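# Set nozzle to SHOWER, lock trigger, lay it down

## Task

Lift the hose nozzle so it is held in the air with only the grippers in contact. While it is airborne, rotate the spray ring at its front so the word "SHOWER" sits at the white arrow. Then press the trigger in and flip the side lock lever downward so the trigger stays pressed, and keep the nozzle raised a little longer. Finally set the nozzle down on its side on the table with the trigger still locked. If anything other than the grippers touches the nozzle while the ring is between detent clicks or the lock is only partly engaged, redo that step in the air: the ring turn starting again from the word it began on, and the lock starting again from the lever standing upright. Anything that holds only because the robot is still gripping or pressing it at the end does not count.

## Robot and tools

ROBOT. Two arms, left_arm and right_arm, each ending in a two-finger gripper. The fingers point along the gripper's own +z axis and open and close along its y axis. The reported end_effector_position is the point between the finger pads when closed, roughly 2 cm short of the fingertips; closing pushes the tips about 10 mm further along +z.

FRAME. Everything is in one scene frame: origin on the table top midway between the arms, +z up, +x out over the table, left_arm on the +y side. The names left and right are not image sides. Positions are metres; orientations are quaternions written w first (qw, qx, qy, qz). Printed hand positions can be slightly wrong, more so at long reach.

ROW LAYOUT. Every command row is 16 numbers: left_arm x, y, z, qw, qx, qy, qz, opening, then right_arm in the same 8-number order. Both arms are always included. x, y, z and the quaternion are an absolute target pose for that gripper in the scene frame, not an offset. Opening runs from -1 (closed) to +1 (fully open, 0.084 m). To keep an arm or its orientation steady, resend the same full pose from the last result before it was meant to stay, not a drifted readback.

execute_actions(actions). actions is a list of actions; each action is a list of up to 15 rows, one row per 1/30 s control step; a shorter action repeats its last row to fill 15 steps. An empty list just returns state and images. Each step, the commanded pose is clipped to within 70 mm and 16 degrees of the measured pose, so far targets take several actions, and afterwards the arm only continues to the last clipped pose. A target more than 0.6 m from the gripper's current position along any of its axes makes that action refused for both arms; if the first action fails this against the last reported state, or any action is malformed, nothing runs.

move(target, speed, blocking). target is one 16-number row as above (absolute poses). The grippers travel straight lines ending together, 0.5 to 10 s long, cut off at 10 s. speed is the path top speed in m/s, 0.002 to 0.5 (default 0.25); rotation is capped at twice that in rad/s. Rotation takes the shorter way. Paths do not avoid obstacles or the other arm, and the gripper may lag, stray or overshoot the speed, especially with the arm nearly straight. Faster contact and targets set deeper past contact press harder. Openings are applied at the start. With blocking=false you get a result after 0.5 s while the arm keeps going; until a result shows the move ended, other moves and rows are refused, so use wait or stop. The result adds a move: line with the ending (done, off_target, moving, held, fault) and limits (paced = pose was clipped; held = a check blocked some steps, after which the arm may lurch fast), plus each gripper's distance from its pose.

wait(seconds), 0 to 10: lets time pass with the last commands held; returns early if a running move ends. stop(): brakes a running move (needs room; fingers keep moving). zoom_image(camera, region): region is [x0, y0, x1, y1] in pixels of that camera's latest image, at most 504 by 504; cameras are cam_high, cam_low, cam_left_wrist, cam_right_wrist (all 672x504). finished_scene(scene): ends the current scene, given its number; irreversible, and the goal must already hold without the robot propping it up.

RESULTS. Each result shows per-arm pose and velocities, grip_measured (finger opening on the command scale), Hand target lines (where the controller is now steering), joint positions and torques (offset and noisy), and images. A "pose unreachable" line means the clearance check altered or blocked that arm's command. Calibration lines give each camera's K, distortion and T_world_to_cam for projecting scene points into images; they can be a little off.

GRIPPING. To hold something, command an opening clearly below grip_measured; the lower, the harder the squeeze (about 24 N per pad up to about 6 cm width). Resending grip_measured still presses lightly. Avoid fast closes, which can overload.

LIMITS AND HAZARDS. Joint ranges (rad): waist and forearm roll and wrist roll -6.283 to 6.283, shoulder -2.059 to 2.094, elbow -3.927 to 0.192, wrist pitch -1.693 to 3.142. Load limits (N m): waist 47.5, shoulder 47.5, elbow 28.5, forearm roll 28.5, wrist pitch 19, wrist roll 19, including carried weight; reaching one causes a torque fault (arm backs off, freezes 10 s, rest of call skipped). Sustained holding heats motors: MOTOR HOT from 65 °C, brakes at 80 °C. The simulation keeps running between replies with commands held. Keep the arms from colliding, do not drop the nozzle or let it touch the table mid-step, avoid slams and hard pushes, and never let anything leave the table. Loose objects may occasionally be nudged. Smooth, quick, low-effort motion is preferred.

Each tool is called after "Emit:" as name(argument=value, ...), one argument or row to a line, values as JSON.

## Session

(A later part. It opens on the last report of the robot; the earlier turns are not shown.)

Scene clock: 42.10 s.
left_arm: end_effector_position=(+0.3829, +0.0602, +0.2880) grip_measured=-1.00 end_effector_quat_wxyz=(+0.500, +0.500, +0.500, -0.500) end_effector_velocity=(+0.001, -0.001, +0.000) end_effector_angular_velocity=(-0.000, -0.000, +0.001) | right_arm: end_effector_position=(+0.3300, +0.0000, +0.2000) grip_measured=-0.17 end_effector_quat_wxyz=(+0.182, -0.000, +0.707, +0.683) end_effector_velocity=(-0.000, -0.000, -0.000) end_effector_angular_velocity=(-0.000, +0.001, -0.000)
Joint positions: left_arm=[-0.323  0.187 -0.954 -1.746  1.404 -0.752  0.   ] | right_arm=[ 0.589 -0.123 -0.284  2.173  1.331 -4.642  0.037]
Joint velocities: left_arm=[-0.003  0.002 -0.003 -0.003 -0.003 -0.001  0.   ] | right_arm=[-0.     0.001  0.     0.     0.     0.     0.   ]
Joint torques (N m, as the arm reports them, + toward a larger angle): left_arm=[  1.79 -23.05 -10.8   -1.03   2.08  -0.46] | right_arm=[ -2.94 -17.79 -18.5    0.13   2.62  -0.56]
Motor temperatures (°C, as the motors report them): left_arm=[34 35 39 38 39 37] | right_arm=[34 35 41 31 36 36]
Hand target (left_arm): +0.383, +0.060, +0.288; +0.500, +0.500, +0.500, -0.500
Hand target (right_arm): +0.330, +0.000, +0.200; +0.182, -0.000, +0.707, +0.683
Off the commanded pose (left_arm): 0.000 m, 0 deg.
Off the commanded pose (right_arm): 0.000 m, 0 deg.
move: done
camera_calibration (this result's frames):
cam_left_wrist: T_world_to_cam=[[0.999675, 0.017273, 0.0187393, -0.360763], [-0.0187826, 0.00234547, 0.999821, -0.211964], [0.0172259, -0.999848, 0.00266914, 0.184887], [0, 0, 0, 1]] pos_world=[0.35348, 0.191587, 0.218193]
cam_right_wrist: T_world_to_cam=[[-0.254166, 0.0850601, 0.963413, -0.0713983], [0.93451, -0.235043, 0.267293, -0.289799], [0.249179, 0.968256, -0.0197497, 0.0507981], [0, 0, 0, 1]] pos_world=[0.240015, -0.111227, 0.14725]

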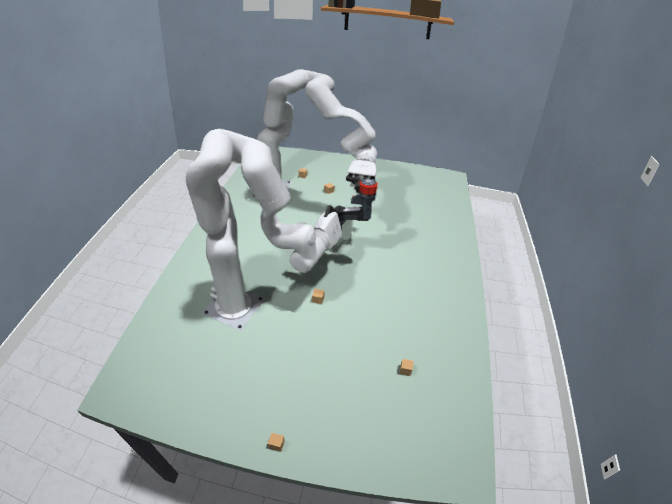

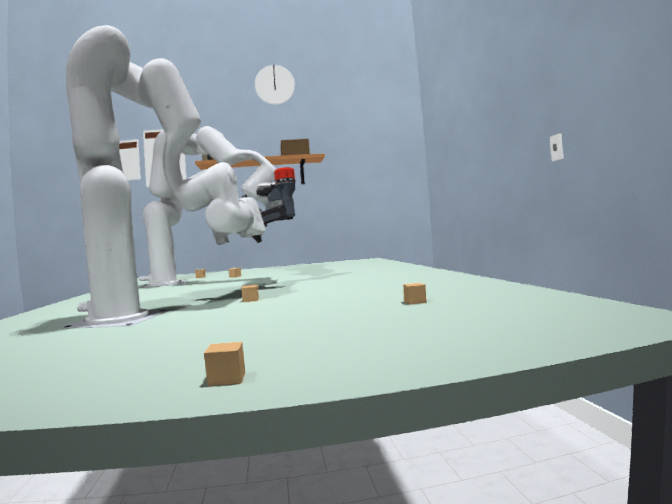

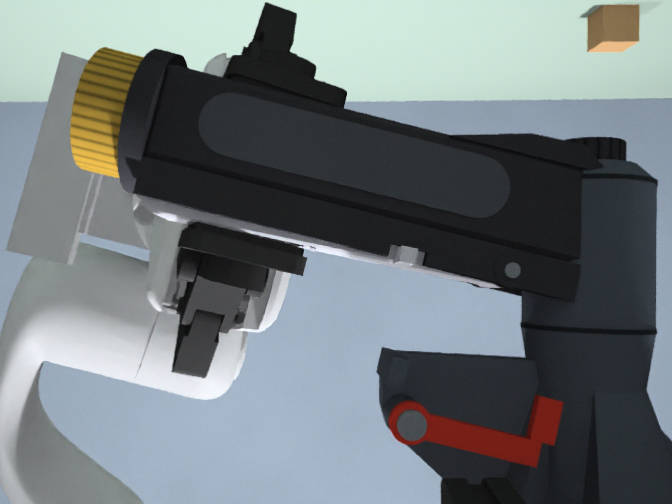

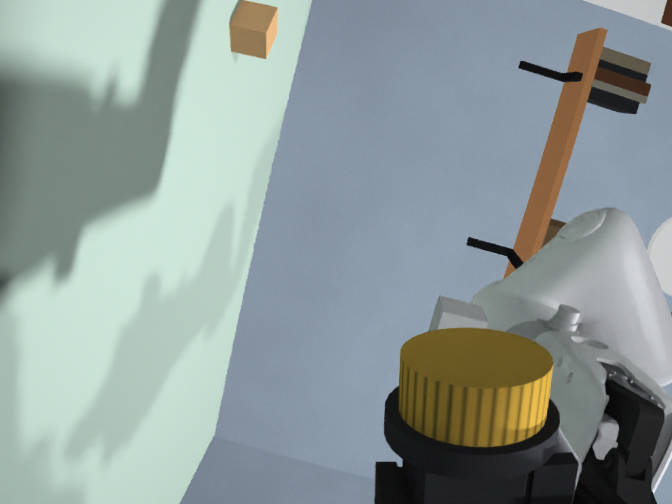

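Emit:
move(
  target=[0.383,0.049,0.288,-0.5,-0.5,-0.5,0.5,-1,0.33,0.0,0.2,0.182,0,0.706,0.682,-1],
  speed=0.015,
)

Emit:
move(
  target=[0.389,0.049,0.271,-0.5,-0.5,-0.5,0.5,-1,0.33,0.0,0.2,0.182,0,0.706,0.682,-1],
  speed=0.02,
)

Scene clock: 44.13 s.
left_arm: end_effector_position=(+0.3830, +0.0493, +0.2880) grip_measured=-1.00 end_effector_quat_wxyz=(+0.500, +0.500, +0.500, -0.500) end_effector_velocity=(+0.000, -0.002, +0.000) end_effector_angular_velocity=(-0.000, -0.000, +0.001) | right_arm: end_effector_position=(+0.3300, +0.0000, +0.2000) grip_measured=-0.17 end_effector_quat_wxyz=(+0.182, -0.000, +0.707, +0.683) end_effector_velocity=(-0.000, -0.000, -0.000) end_effector_angular_velocity=(-0.000, +0.001, +0.000)
Joint positions: left_arm=[-0.35   0.196 -0.965 -1.765  1.386 -0.751  0.   ] | right_arm=[ 0.589 -0.123 -0.284  2.173  1.331 -4.642  0.037]
Joint velocities: left_arm=[-0.006  0.002 -0.003 -0.005 -0.004  0.     0.   ] | right_arm=[ 0.  0. -0. -0. -0.  0. -0.]
Joint torques (N m, as the arm reports them, + toward a larger angle): left_arm=[  1.73 -23.2  -10.83  -1.18   1.93  -0.42] | right_arm=[ -2.   -17.73 -18.8    0.72   3.09  -0.47]
Motor temperatures (°C, as the motors report them): left_arm=[34 35 39 38 39 37] | right_arm=[34 35 41 31 36 36]
Hand target (left_arm): +0.383, +0.049, +0.288; +0.500, +0.500, +0.500, -0.500
Hand target (right_arm): +0.330, +0.000, +0.200; +0.182, -0.000, +0.707, +0.683
Off the commanded pose (left_arm): 0.000 m, 0 deg.
Off the commanded pose (right_arm): 0.000 m, 0 deg.
move: done
camera_calibration (this result's frames):
cam_left_wrist: T_world_to_cam=[[0.999676, 0.0171933, 0.0187494, -0.360598], [-0.0187921, 0.00232638, 0.999821, -0.211947], [0.0171466, -0.999849, 0.00264872, 0.173991], [0, 0, 0, 1]] pos_world=[0.353515, 0.180657, 0.218209]
cam_right_wrist: T_world_to_cam=[[-0.254166, 0.08506, 0.963413, -0.0713983], [0.93451, -0.235042, 0.267293, -0.289798], [0.249179, 0.968256, -0.0197497, 0.0507982], [0, 0, 0, 1]] pos_world=[0.240015, -0.111227, 0.14725]

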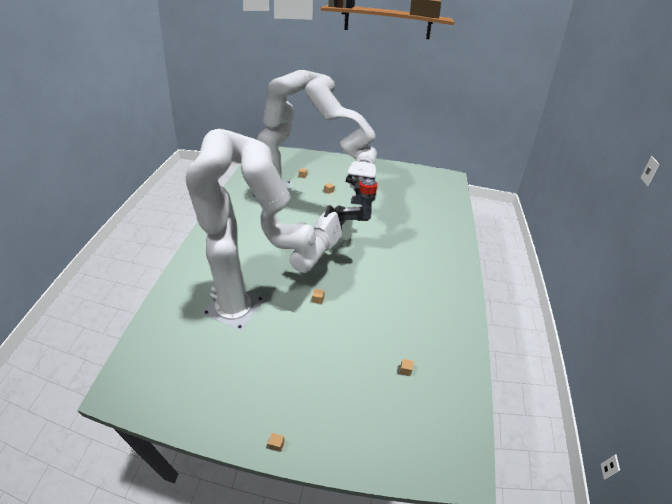

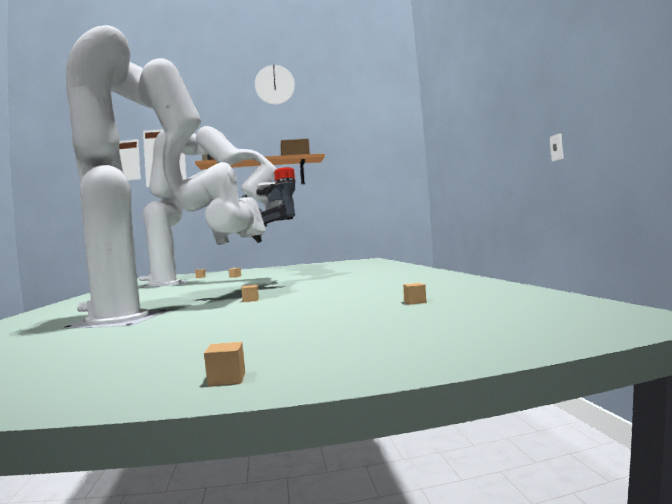

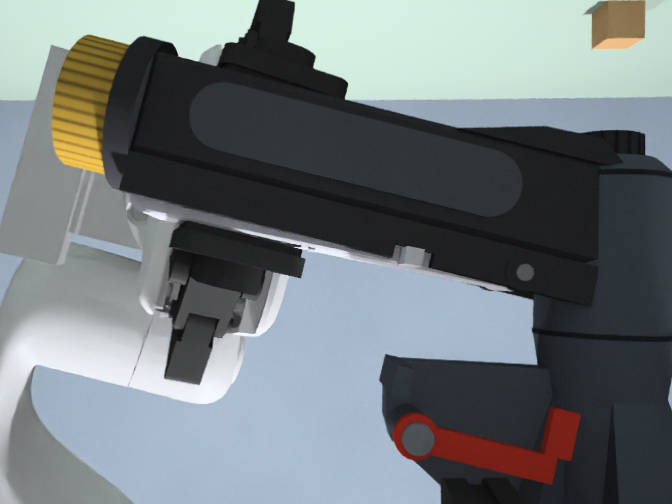

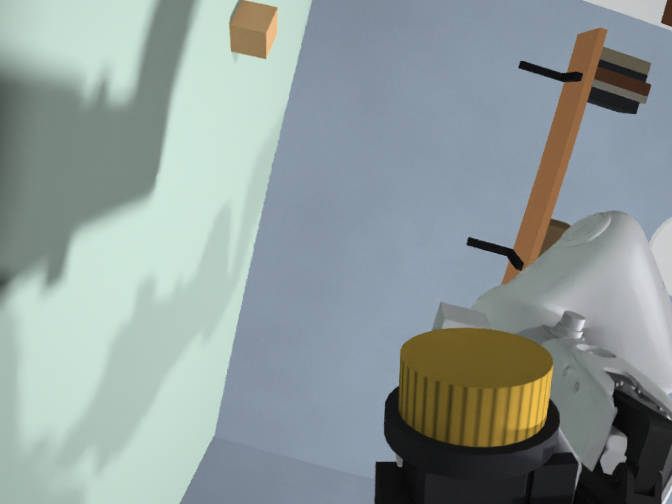

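Scene clock: 45.37 s.
left_arm: end_effector_position=(+0.3890, +0.0490, +0.2711) grip_measured=-1.00 end_effector_quat_wxyz=(+0.500, +0.500, +0.500, -0.500) end_effector_velocity=(+0.000, -0.001, -0.000) end_effector_angular_velocity=(-0.002, -0.002, -0.002) | right_arm: end_effector_position=(+0.3300, +0.0001, +0.2001) grip_measured=-0.17 end_effector_quat_wxyz=(+0.182, -0.000, +0.707, +0.683) end_effector_velocity=(+0.001, +0.000, +0.001) end_effector_angular_velocity=(+0.000, -0.002, -0.001)
Joint positions: left_arm=[-0.345  0.248 -0.985 -1.768  1.395 -0.72   0.   ] | right_arm=[ 0.589 -0.123 -0.284  2.173  1.332 -4.642  0.037]
Joint velocities: left_arm=[-0.001  0.005 -0.004 -0.     0.002  0.003  0.   ] | right_arm=[-0.    -0.    -0.002  0.    -0.001  0.    -0.   ]
Joint torques (N m, as the arm reports them, + toward a larger angle): left_arm=[  0.96 -23.38 -10.26  -0.83   1.97  -0.5 ] | right_arm=[ -2.45 -18.64 -19.97   0.64   3.51  -0.2 ]
Motor temperatures (°C, as the motors report them): left_arm=[34 35 39 38 39 37] | right_arm=[34 35 41 31 36 36]
Hand target (left_arm): +0.389, +0.049, +0.271; +0.500, +0.500, +0.500, -0.500
Hand target (right_arm): +0.330, -0.000, +0.200; +0.182, -0.000, +0.707, +0.683
Off the commanded pose (left_arm): 0.000 m, 0 deg.
Off the commanded pose (right_arm): 0.000 m, 0 deg.
move: done
camera_calibration (this result's frames):
cam_left_wrist: T_world_to_cam=[[0.999677, 0.0172754, 0.018636, -0.36623], [-0.0186735, 0.00201149, 0.999824, -0.194931], [0.0172349, -0.999849, 0.00233343, 0.173718], [0, 0, 0, 1]] pos_world=[0.359478, 0.18041, 0.201316]
cam_right_wrist: T_world_to_cam=[[-0.25452, 0.0847297, 0.963349, -0.071421], [0.934474, -0.234893, 0.267551, -0.289851], [0.248954, 0.968321, -0.0193927, 0.0507315], [0, 0, 0, 1]] pos_world=[0.24005, -0.111157, 0.147337]

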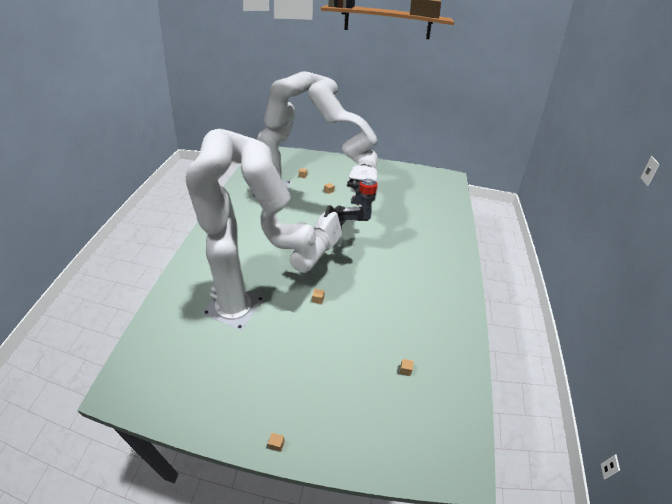

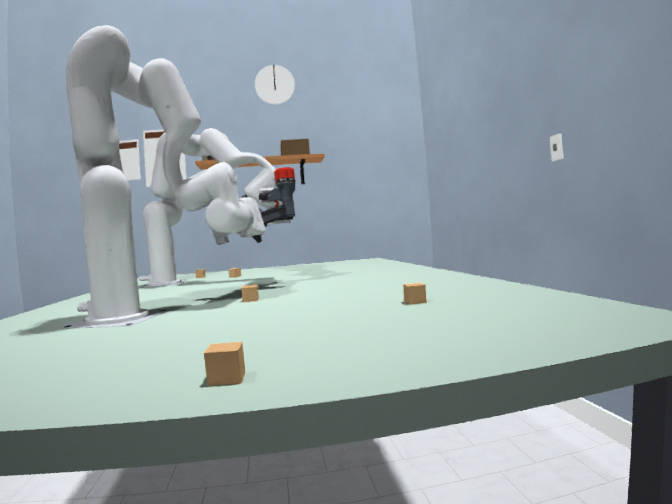

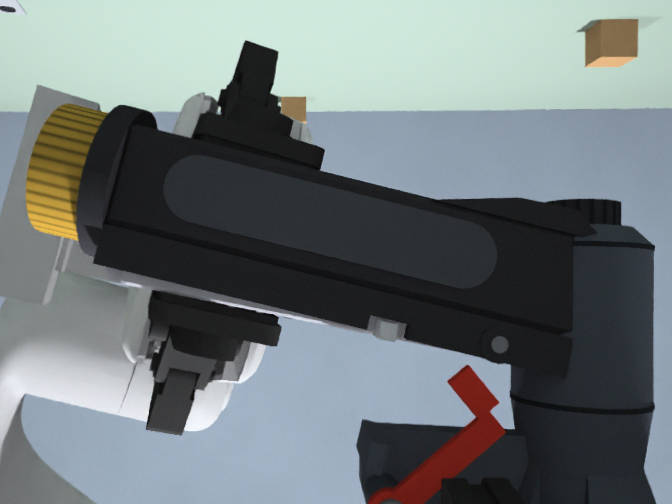

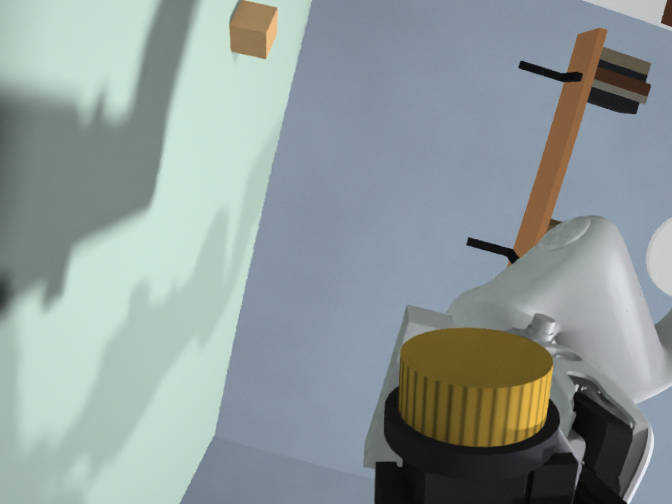

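Emit:
move(
  target=[0.392,0.049,0.254,-0.5,-0.5,-0.5,0.5,-1,0.33,0.0,0.2,0.182,0,0.706,0.682,-1],
  speed=0.02,
)

Emit:
move(
  target=[0.386,0.049,0.252,-0.5,-0.5,-0.5,0.5,-1,0.33,0.0,0.2,0.182,0,0.706,0.682,-1],
  speed=0.015,
)

Emit:
move(
  target=[0.395,0.1,0.275,-0.5,-0.5,-0.5,0.5,-1,0.33,0.0,0.2,0.182,0,0.706,0.682,-1],
  speed=0.05,
)

Scene clock: 47.97 s.
left_arm: end_effector_position=(+0.3919, +0.0490, +0.2542) grip_measured=-1.00 end_effector_quat_wxyz=(+0.500, +0.500, +0.500, -0.500) end_effector_velocity=(+0.001, +0.000, -0.001) end_effector_angular_velocity=(-0.001, -0.003, +0.001) | right_arm: end_effector_position=(+0.3301, -0.0000, +0.2000) grip_measured=-0.17 end_effector_quat_wxyz=(+0.182, +0.000, +0.707, +0.683) end_effector_velocity=(+0.000, +0.000, +0.000) end_effector_angular_velocity=(+0.000, -0.001, +0.000)
Joint positions: left_arm=[-0.342  0.293 -0.996 -1.771  1.403 -0.687  0.   ] | right_arm=[ 0.589 -0.123 -0.284  2.174  1.331 -4.642  0.037]
Joint velocities: left_arm=[ 0.001  0.006 -0.004 -0.001  0.002  0.005  0.   ] | right_arm=[ 0.     0.001 -0.001  0.     0.    -0.    -0.   ]
Joint torques (N m, as the arm reports them, + toward a larger angle): left_arm=[  1.28 -24.56 -10.38  -1.01   2.22  -0.39] | right_arm=[ -0.99 -18.05 -19.37   0.16   3.16  -0.36]
Motor temperatures (°C, as the motors report them): left_arm=[34 35 39 38 39 37] | right_arm=[34 35 41 31 36 36]
Hand target (left_arm): +0.392, +0.049, +0.254; +0.500, +0.500, +0.500, -0.500
Hand target (right_arm): +0.330, +0.000, +0.200; +0.182, -0.000, +0.707, +0.683
Off the commanded pose (left_arm): 0.000 m, 0 deg.
Off the commanded pose (right_arm): 0.000 m, 0 deg.
move: done
camera_calibration (this result's frames):
cam_left_wrist: T_world_to_cam=[[0.999679, 0.0171853, 0.0186415, -0.368902], [-0.0186805, 0.00210859, 0.999823, -0.177992], [0.0171429, -0.99985, 0.00242894, 0.173728], [0, 0, 0, 1]] pos_world=[0.36248, 0.180417, 0.184416]
cam_right_wrist: T_world_to_cam=[[-0.254183, 0.0850774, 0.963407, -0.0713967], [0.934454, -0.235237, 0.267318, -0.289867], [0.249372, 0.968207, -0.0197077, 0.0507412], [0, 0, 0, 1]] pos_world=[0.240066, -0.111241, 0.147271]

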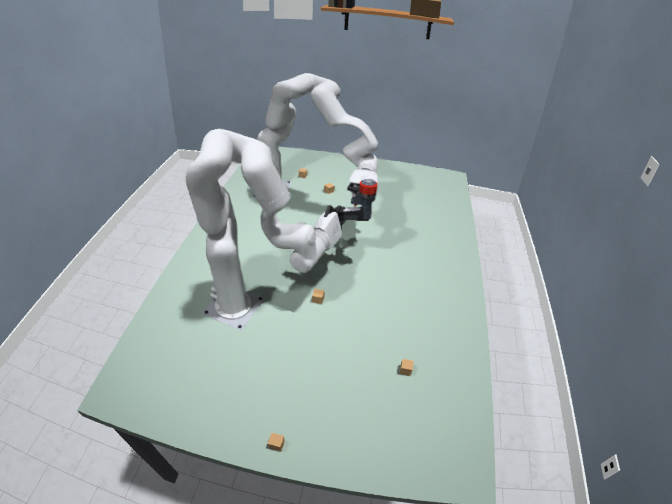

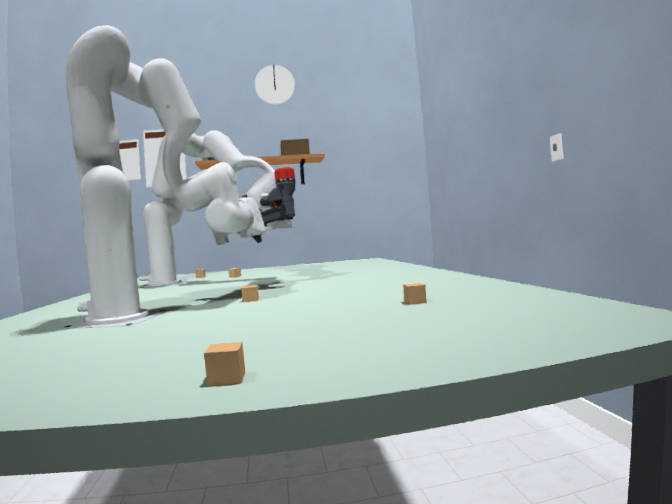

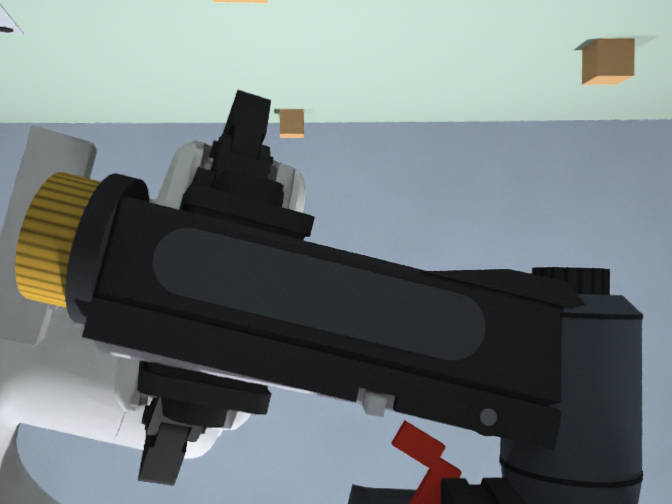

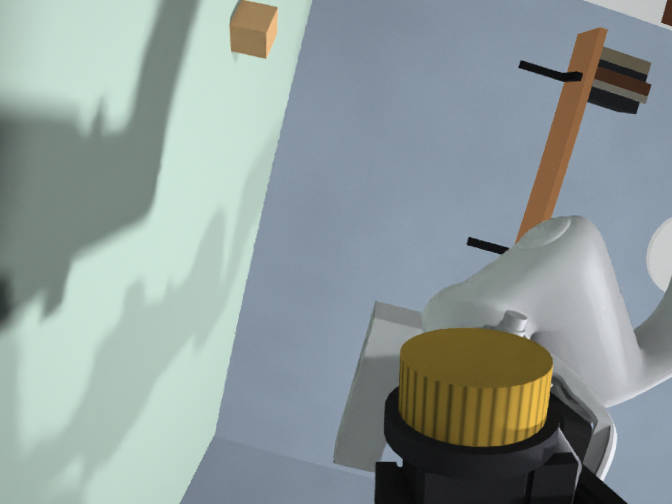

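Scene clock: 48.70 s.
left_arm: end_effector_position=(+0.3863, +0.0491, +0.2521) grip_measured=-1.00 end_effector_quat_wxyz=(+0.500, +0.500, +0.500, -0.500) end_effector_velocity=(-0.002, +0.000, -0.001) end_effector_angular_velocity=(-0.000, -0.001, +0.000) | right_arm: end_effector_position=(+0.3300, -0.0000, +0.2000) grip_measured=-0.17 end_effector_quat_wxyz=(+0.182, +0.000, +0.707, +0.683) end_effector_velocity=(+0.001, +0.000, +0.000) end_effector_angular_velocity=(+0.000, -0.001, +0.000)
Joint positions: left_arm=[-0.345  0.282 -0.975 -1.775  1.404 -0.676  0.   ] | right_arm=[ 0.589 -0.123 -0.284  2.173  1.331 -4.642  0.037]
Joint velocities: left_arm=[-0.001 -0.004  0.008 -0.002  0.     0.005  0.   ] | right_arm=[ 0.     0.001 -0.002 -0.    -0.    -0.     0.   ]
Joint torques (N m, as the arm reports them, + toward a larger angle): left_arm=[  0.42 -24.45 -10.38  -0.82   2.53  -0.29] | right_arm=[ -1.36 -17.26 -19.63  -0.02   3.01  -0.33]
Motor temperatures (°C, as the motors report them): left_arm=[34 35 39 38 39 37] | right_arm=[34 35 41 31 36 36]
Hand target (left_arm): +0.386, +0.049, +0.252; +0.500, +0.500, +0.500, -0.500
Hand target (right_arm): +0.330, -0.000, +0.200; +0.182, +0.000, +0.707, +0.683
Off the commanded pose (left_arm): 0.000 m, 0 deg.
Off the commanded pose (right_arm): 0.000 m, 0 deg.
move: done
camera_calibration (this result's frames):
cam_left_wrist: T_world_to_cam=[[0.999673, 0.0173873, 0.0187404, -0.363239], [-0.0187815, 0.00220606, 0.999821, -0.175926], [0.0173429, -0.999846, 0.0025319, 0.173778], [0, 0, 0, 1]] pos_world=[0.356802, 0.180455, 0.182262]
cam_right_wrist: T_world_to_cam=[[-0.254091, 0.0851069, 0.963429, -0.0713969], [0.934514, -0.235096, 0.267233, -0.289781], [0.249241, 0.968239, -0.0197978, 0.0508142], [0, 0, 0, 1]] pos_world=[0.239998, -0.11125, 0.147231]

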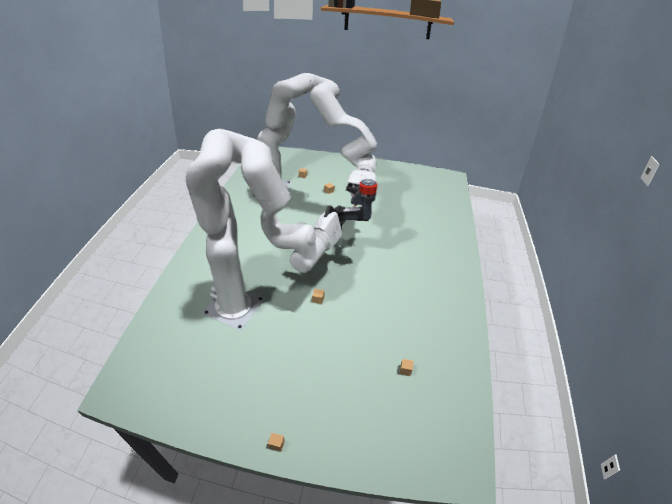

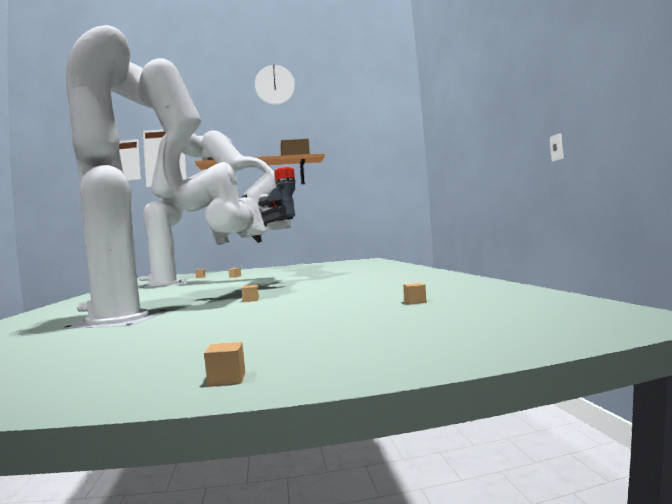

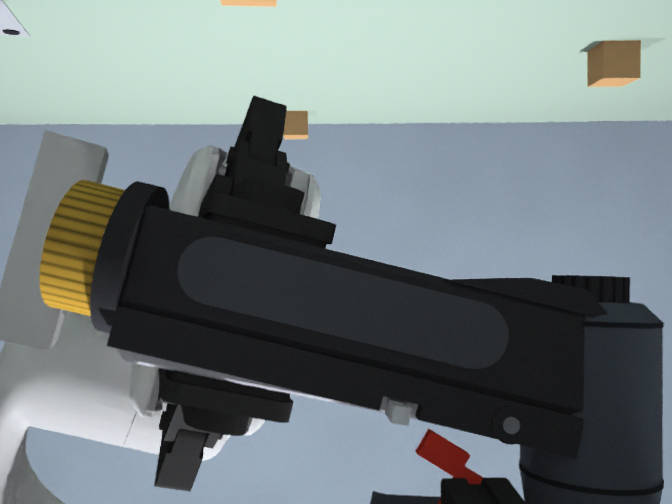

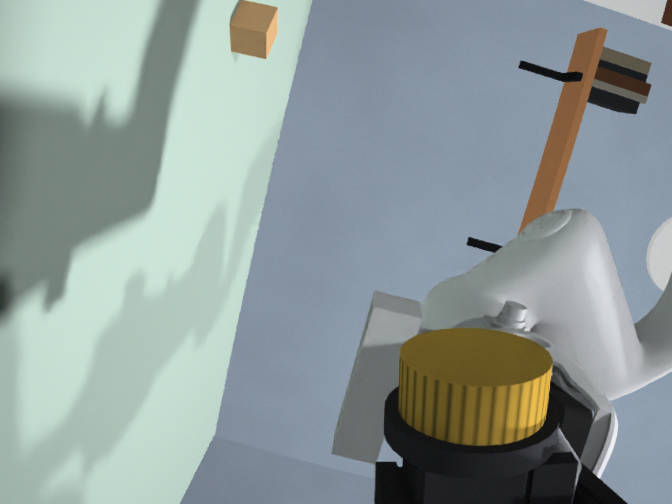

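Scene clock: 50.23 s.
left_arm: end_effector_position=(+0.3950, +0.0997, +0.2748) grip_measured=-1.00 end_effector_quat_wxyz=(+0.500, +0.500, +0.500, -0.500) end_effector_velocity=(+0.000, +0.002, +0.001) end_effector_angular_velocity=(+0.000, +0.000, -0.000) | right_arm: end_effector_position=(+0.3300, -0.0000, +0.2000) grip_measured=-0.17 end_effector_quat_wxyz=(+0.182, +0.000, +0.707, +0.683) end_effector_velocity=(+0.000, +0.000, +0.000) end_effector_angular_velocity=(+0.000, -0.001, +0.000)
Joint positions: left_arm=[-0.221  0.227 -0.966 -1.674  1.477 -0.734  0.   ] | right_arm=[ 0.589 -0.123 -0.284  2.173  1.331 -4.642  0.037]
Joint velocities: left_arm=[ 0.005 -0.002 -0.     0.004  0.004 -0.003  0.   ] | right_arm=[-0.    -0.    -0.001 -0.    -0.     0.     0.   ]
Joint torques (N m, as the arm reports them, + toward a larger angle): left_arm=[  1.55 -23.57 -10.62  -1.12   2.11  -0.39] | right_arm=[ -2.26 -17.62 -18.39   0.04   2.76  -0.28]
Motor temperatures (°C, as the motors report them): left_arm=[34 35 39 38 39 37] | right_arm=[34 35 41 31 36 36]
Hand target (left_arm): +0.395, +0.100, +0.275; +0.500, +0.500, +0.500, -0.500
Hand target (right_arm): +0.330, -0.000, +0.200; +0.182, +0.000, +0.707, +0.683
Off the commanded pose (left_arm): 0.000 m, 0 deg.
Off the commanded pose (right_arm): 0.000 m, 0 deg.
move: done
camera_calibration (this result's frames):
cam_left_wrist: T_world_to_cam=[[0.999676, 0.0172907, 0.0186933, -0.373188], [-0.0187344, 0.00221762, 0.999822, -0.198655], [0.0172462, -0.999848, 0.00254083, 0.224211], [0, 0, 0, 1]] pos_world=[0.365479, 0.23107, 0.205026]
cam_right_wrist: T_world_to_cam=[[-0.254166, 0.0850601, 0.963413, -0.0713983], [0.93451, -0.235043, 0.267293, -0.289798], [0.249179, 0.968256, -0.0197496, 0.0507982], [0, 0, 0, 1]] pos_world=[0.240015, -0.111228, 0.14725]

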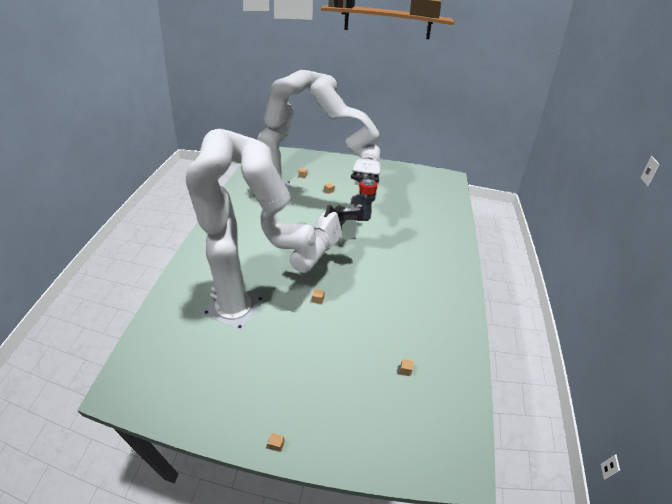

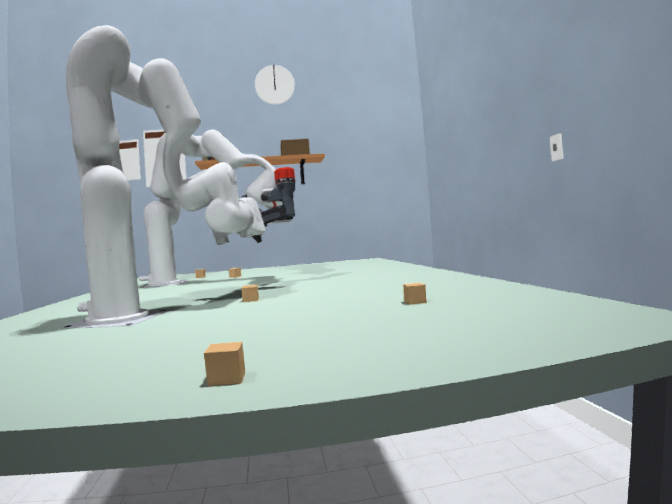

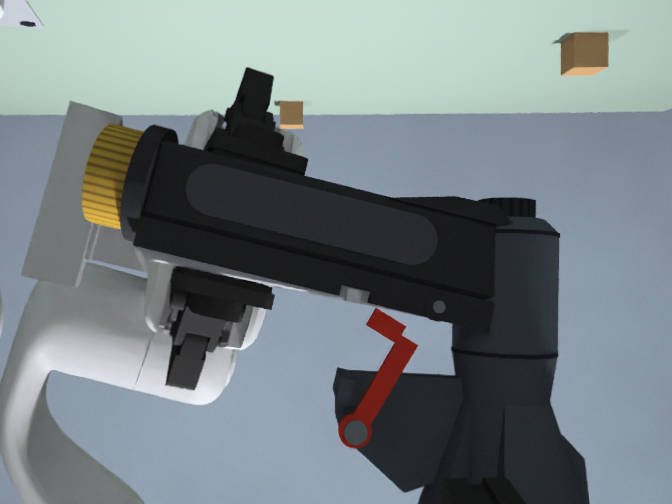

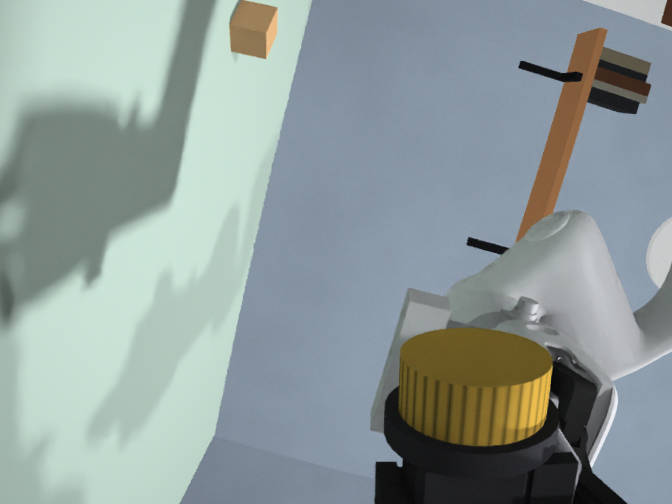

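Slipped over; redo deeper.

Emit:
move(
  target=[0.398,0.056,0.256,-0.5,-0.5,-0.5,0.5,-1,0.33,0.0,0.2,0.182,0,0.706,0.682,-1],
  speed=0.05,
)

Emit:
move(
  target=[0.398,0.045,0.256,-0.5,-0.5,-0.5,0.5,-1,0.33,0.0,0.2,0.182,0,0.706,0.682,-1],
  speed=0.015,
)

Emit:
move(
  target=[0.385,0.045,0.254,-0.5,-0.5,-0.5,0.5,-1,0.33,0.0,0.2,0.182,0,0.706,0.682,-1],
  speed=0.015,
)

Scene clock: 52.93 s.
left_arm: end_effector_position=(+0.3980, +0.0563, +0.2562) grip_measured=-1.00 end_effector_quat_wxyz=(+0.500, +0.500, +0.500, -0.500) end_effector_velocity=(+0.001, -0.002, -0.001) end_effector_angular_velocity=(+0.000, -0.000, +0.001) | right_arm: end_effector_position=(+0.3300, -0.0000, +0.2000) grip_measured=-0.17 end_effector_quat_wxyz=(+0.182, +0.000, +0.707, +0.683) end_effector_velocity=(-0.000, -0.000, -0.000) end_effector_angular_velocity=(-0.000, +0.000, +0.000)
Joint positions: left_arm=[-0.322  0.299 -1.011 -1.754  1.415 -0.698  0.   ] | right_arm=[ 0.589 -0.123 -0.284  2.173  1.331 -4.642  0.037]
Joint velocities: left_arm=[-0.005  0.004 -0.004 -0.004 -0.004  0.002  0.   ] | right_arm=[-0.    -0.001  0.001 -0.    -0.    -0.    -0.   ]
Joint torques (N m, as the arm reports them, + toward a larger angle): left_arm=[  1.91 -24.72 -10.54  -1.06   2.05  -0.42] | right_arm=[ -2.74 -17.68 -18.23   0.32   2.78  -0.27]
Motor temperatures (°C, as the motors report them): left_arm=[34 35 39 38 39 37] | right_arm=[34 35 40 31 36 36]
Hand target (left_arm): +0.398, +0.056, +0.256; +0.500, +0.500, +0.500, -0.500
Hand target (right_arm): +0.330, +0.000, +0.200; +0.182, +0.000, +0.707, +0.683
Off the commanded pose (left_arm): 0.000 m, 0 deg.
Off the commanded pose (right_arm): 0.000 m, 0 deg.
move: done
camera_calibration (this result's frames):
cam_left_wrist: T_world_to_cam=[[0.999673, 0.0172704, 0.0188333, -0.375159], [-0.0188764, 0.00233852, 0.999819, -0.179835], [0.0172233, -0.999848, 0.00266376, 0.180813], [0, 0, 0, 1]] pos_world=[0.368527, 0.187685, 0.186386]
cam_right_wrist: T_world_to_cam=[[-0.254166, 0.0850601, 0.963413, -0.0713983], [0.93451, -0.235043, 0.267293, -0.289798], [0.249179, 0.968256, -0.0197497, 0.0507981], [0, 0, 0, 1]] pos_world=[0.240015, -0.111227, 0.14725]

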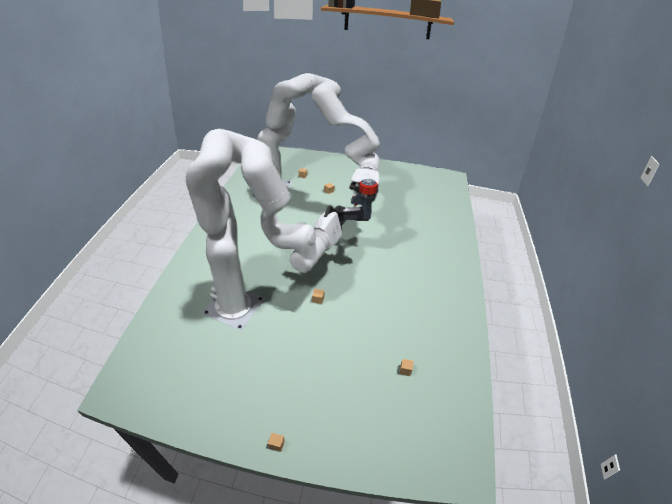

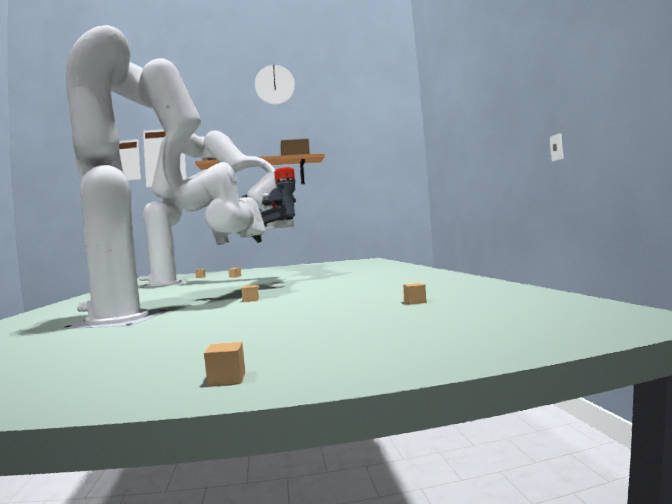

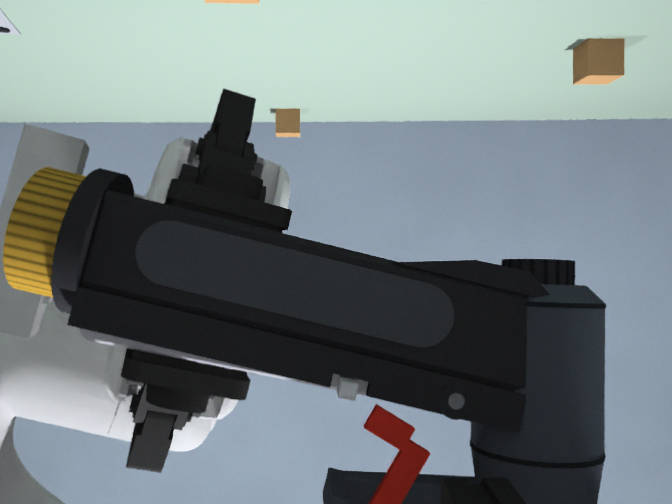

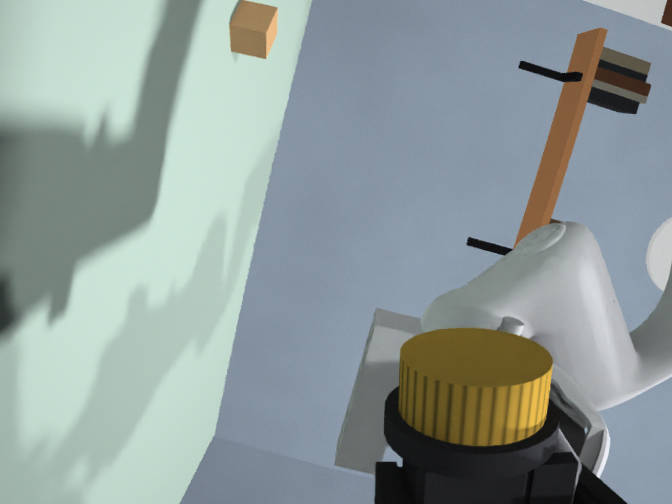

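Scene clock: 53.97 s.
left_arm: end_effector_position=(+0.3980, +0.0452, +0.2560) grip_measured=-1.00 end_effector_quat_wxyz=(+0.500, +0.500, +0.500, -0.500) end_effector_velocity=(+0.000, -0.002, -0.000) end_effector_angular_velocity=(+0.000, +0.000, +0.000) | right_arm: end_effector_position=(+0.3300, -0.0000, +0.2000) grip_measured=-0.17 end_effector_quat_wxyz=(+0.182, +0.000, +0.707, +0.683) end_effector_velocity=(-0.000, -0.000, +0.000) end_effector_angular_velocity=(+0.000, -0.001, +0.000)
Joint positions: left_arm=[-0.348  0.307 -1.023 -1.773  1.398 -0.698  0.   ] | right_arm=[ 0.589 -0.123 -0.284  2.173  1.331 -4.642  0.037]
Joint velocities: left_arm=[-0.005  0.002 -0.002 -0.004 -0.004  0.     0.   ] | right_arm=[ 0.    -0.002  0.001 -0.    -0.    -0.     0.   ]
Joint torques (N m, as the arm reports them, + toward a larger angle): left_arm=[  1.64 -24.99 -10.65  -1.04   2.1   -0.36] | right_arm=[ -2.52 -17.21 -18.32   0.43   2.89  -0.35]
Motor temperatures (°C, as the motors report them): left_arm=[34 35 39 38 39 37] | right_arm=[34 35 40 31 36 36]
Hand target (left_arm): +0.398, +0.045, +0.256; +0.500, +0.500, +0.500, -0.500
Hand target (right_arm): +0.330, +0.000, +0.200; +0.182, -0.000, +0.707, +0.683
Off the commanded pose (left_arm): 0.000 m, 0 deg.
Off the commanded pose (right_arm): 0.000 m, 0 deg.
move: done
camera_calibration (this result's frames):
cam_left_wrist: T_world_to_cam=[[0.999676, 0.0172282, 0.0187541, -0.374937], [-0.0187968, 0.00231935, 0.999821, -0.179662], [0.0171816, -0.999849, 0.00264243, 0.169742], [0, 0, 0, 1]] pos_world=[0.368522, 0.176592, 0.186212]
cam_right_wrist: T_world_to_cam=[[-0.254166, 0.0850601, 0.963413, -0.0713984], [0.93451, -0.235043, 0.267293, -0.289798], [0.249179, 0.968256, -0.0197497, 0.0507982], [0, 0, 0, 1]] pos_world=[0.240015, -0.111227, 0.14725]

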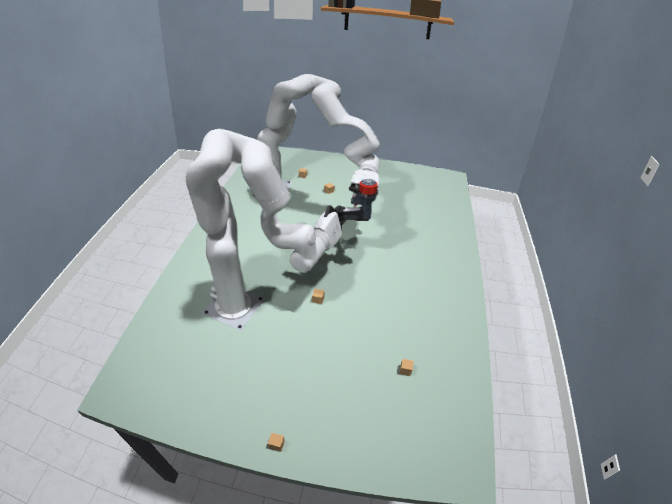

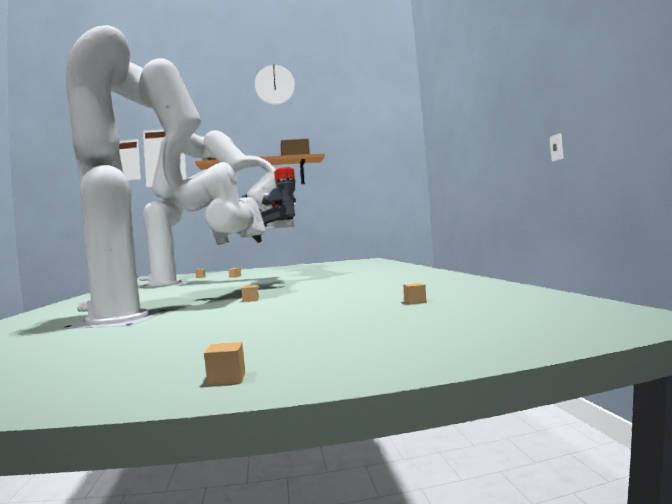

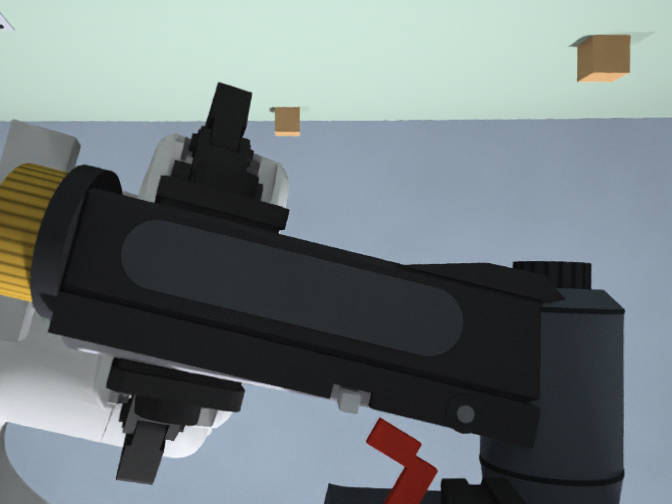

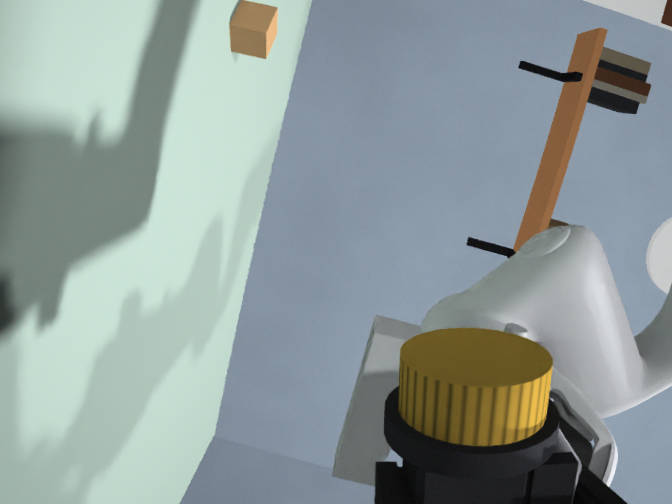

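Scene clock: 55.10 s.
left_arm: end_effector_position=(+0.3853, +0.0450, +0.2540) grip_measured=-1.00 end_effector_quat_wxyz=(+0.500, +0.500, +0.500, -0.500) end_effector_velocity=(-0.002, +0.000, -0.000) end_effector_angular_velocity=(+0.000, -0.001, +0.002) | right_arm: end_effector_position=(+0.3300, +0.0000, +0.2000) grip_measured=-0.17 end_effector_quat_wxyz=(+0.182, -0.000, +0.707, +0.683) end_effector_velocity=(-0.001, +0.000, -0.000) end_effector_angular_velocity=(-0.000, +0.000, +0.001)
Joint positions: left_arm=[-0.356  0.278 -0.976 -1.783  1.396 -0.679  0.   ] | right_arm=[ 0.589 -0.123 -0.284  2.173  1.332 -4.642  0.037]
Joint velocities: left_arm=[-0.001 -0.006  0.009 -0.003 -0.002  0.004  0.   ] | right_arm=[ 0.001 -0.001  0.002 -0.001  0.001 -0.     0.   ]
Joint torques (N m, as the arm reports them, + toward a larger angle): left_arm=[  1.3  -24.18 -10.39  -0.83   2.36  -0.54] | right_arm=[ -3.25 -17.81 -18.94   0.75   2.48  -0.48]
Motor temperatures (°C, as the motors report them): left_arm=[34 35 39 38 39 37] | right_arm=[34 35 40 31 36 36]
Hand target (left_arm): +0.385, +0.045, +0.254; +0.500, +0.500, +0.500, -0.500
Hand target (right_arm): +0.330, -0.000, +0.200; +0.182, -0.000, +0.707, +0.683
Off the commanded pose (left_arm): 0.000 m, 0 deg.
Off the commanded pose (right_arm): 0.000 m, 0 deg.
move: done
camera_calibration (this result's frames):
cam_left_wrist: T_world_to_cam=[[0.999675, 0.0172654, 0.0187336, -0.362209], [-0.018774, 0.00217809, 0.999821, -0.177857], [0.0172215, -0.999849, 0.00250153, 0.169814], [0, 0, 0, 1]] pos_world=[0.355828, 0.176429, 0.184186]
cam_right_wrist: T_world_to_cam=[[-0.254238, 0.0849773, 0.963401, -0.0714045], [0.934514, -0.234972, 0.26734, -0.28979], [0.24909, 0.96828, -0.0196737, 0.0508004], [0, 0, 0, 1]] pos_world=[0.240006, -0.111214, 0.147263]

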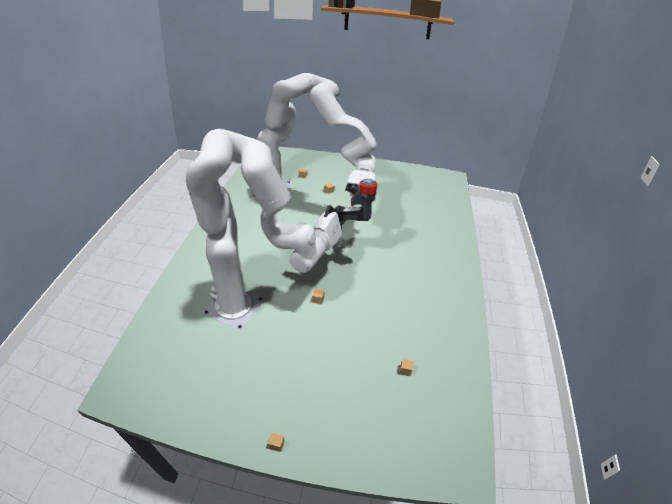

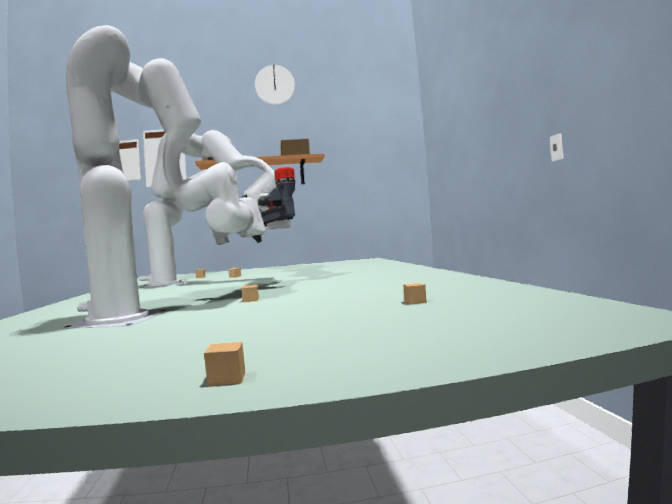

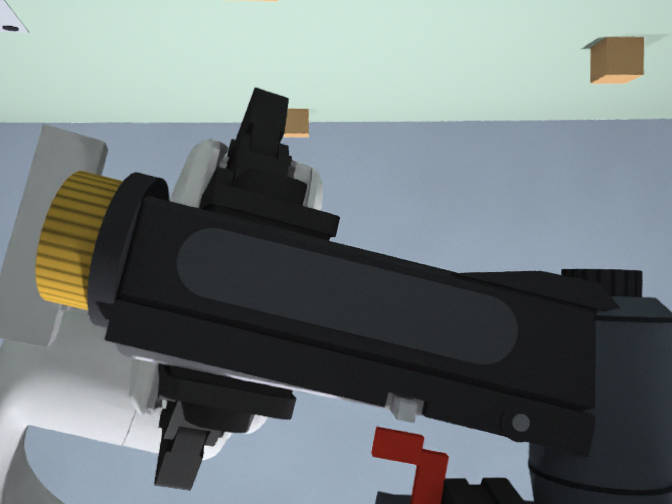

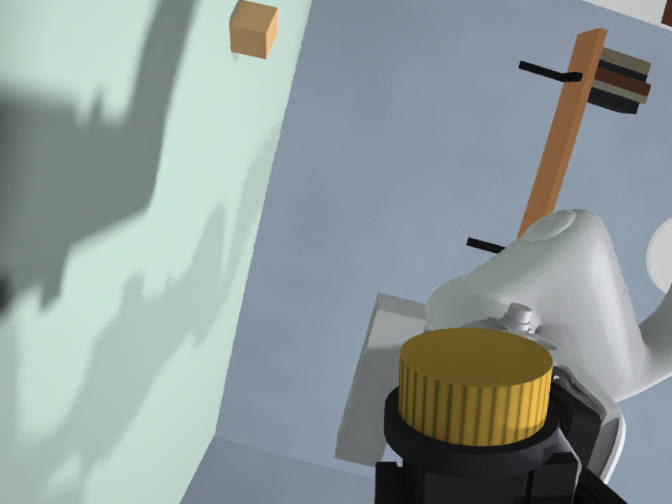

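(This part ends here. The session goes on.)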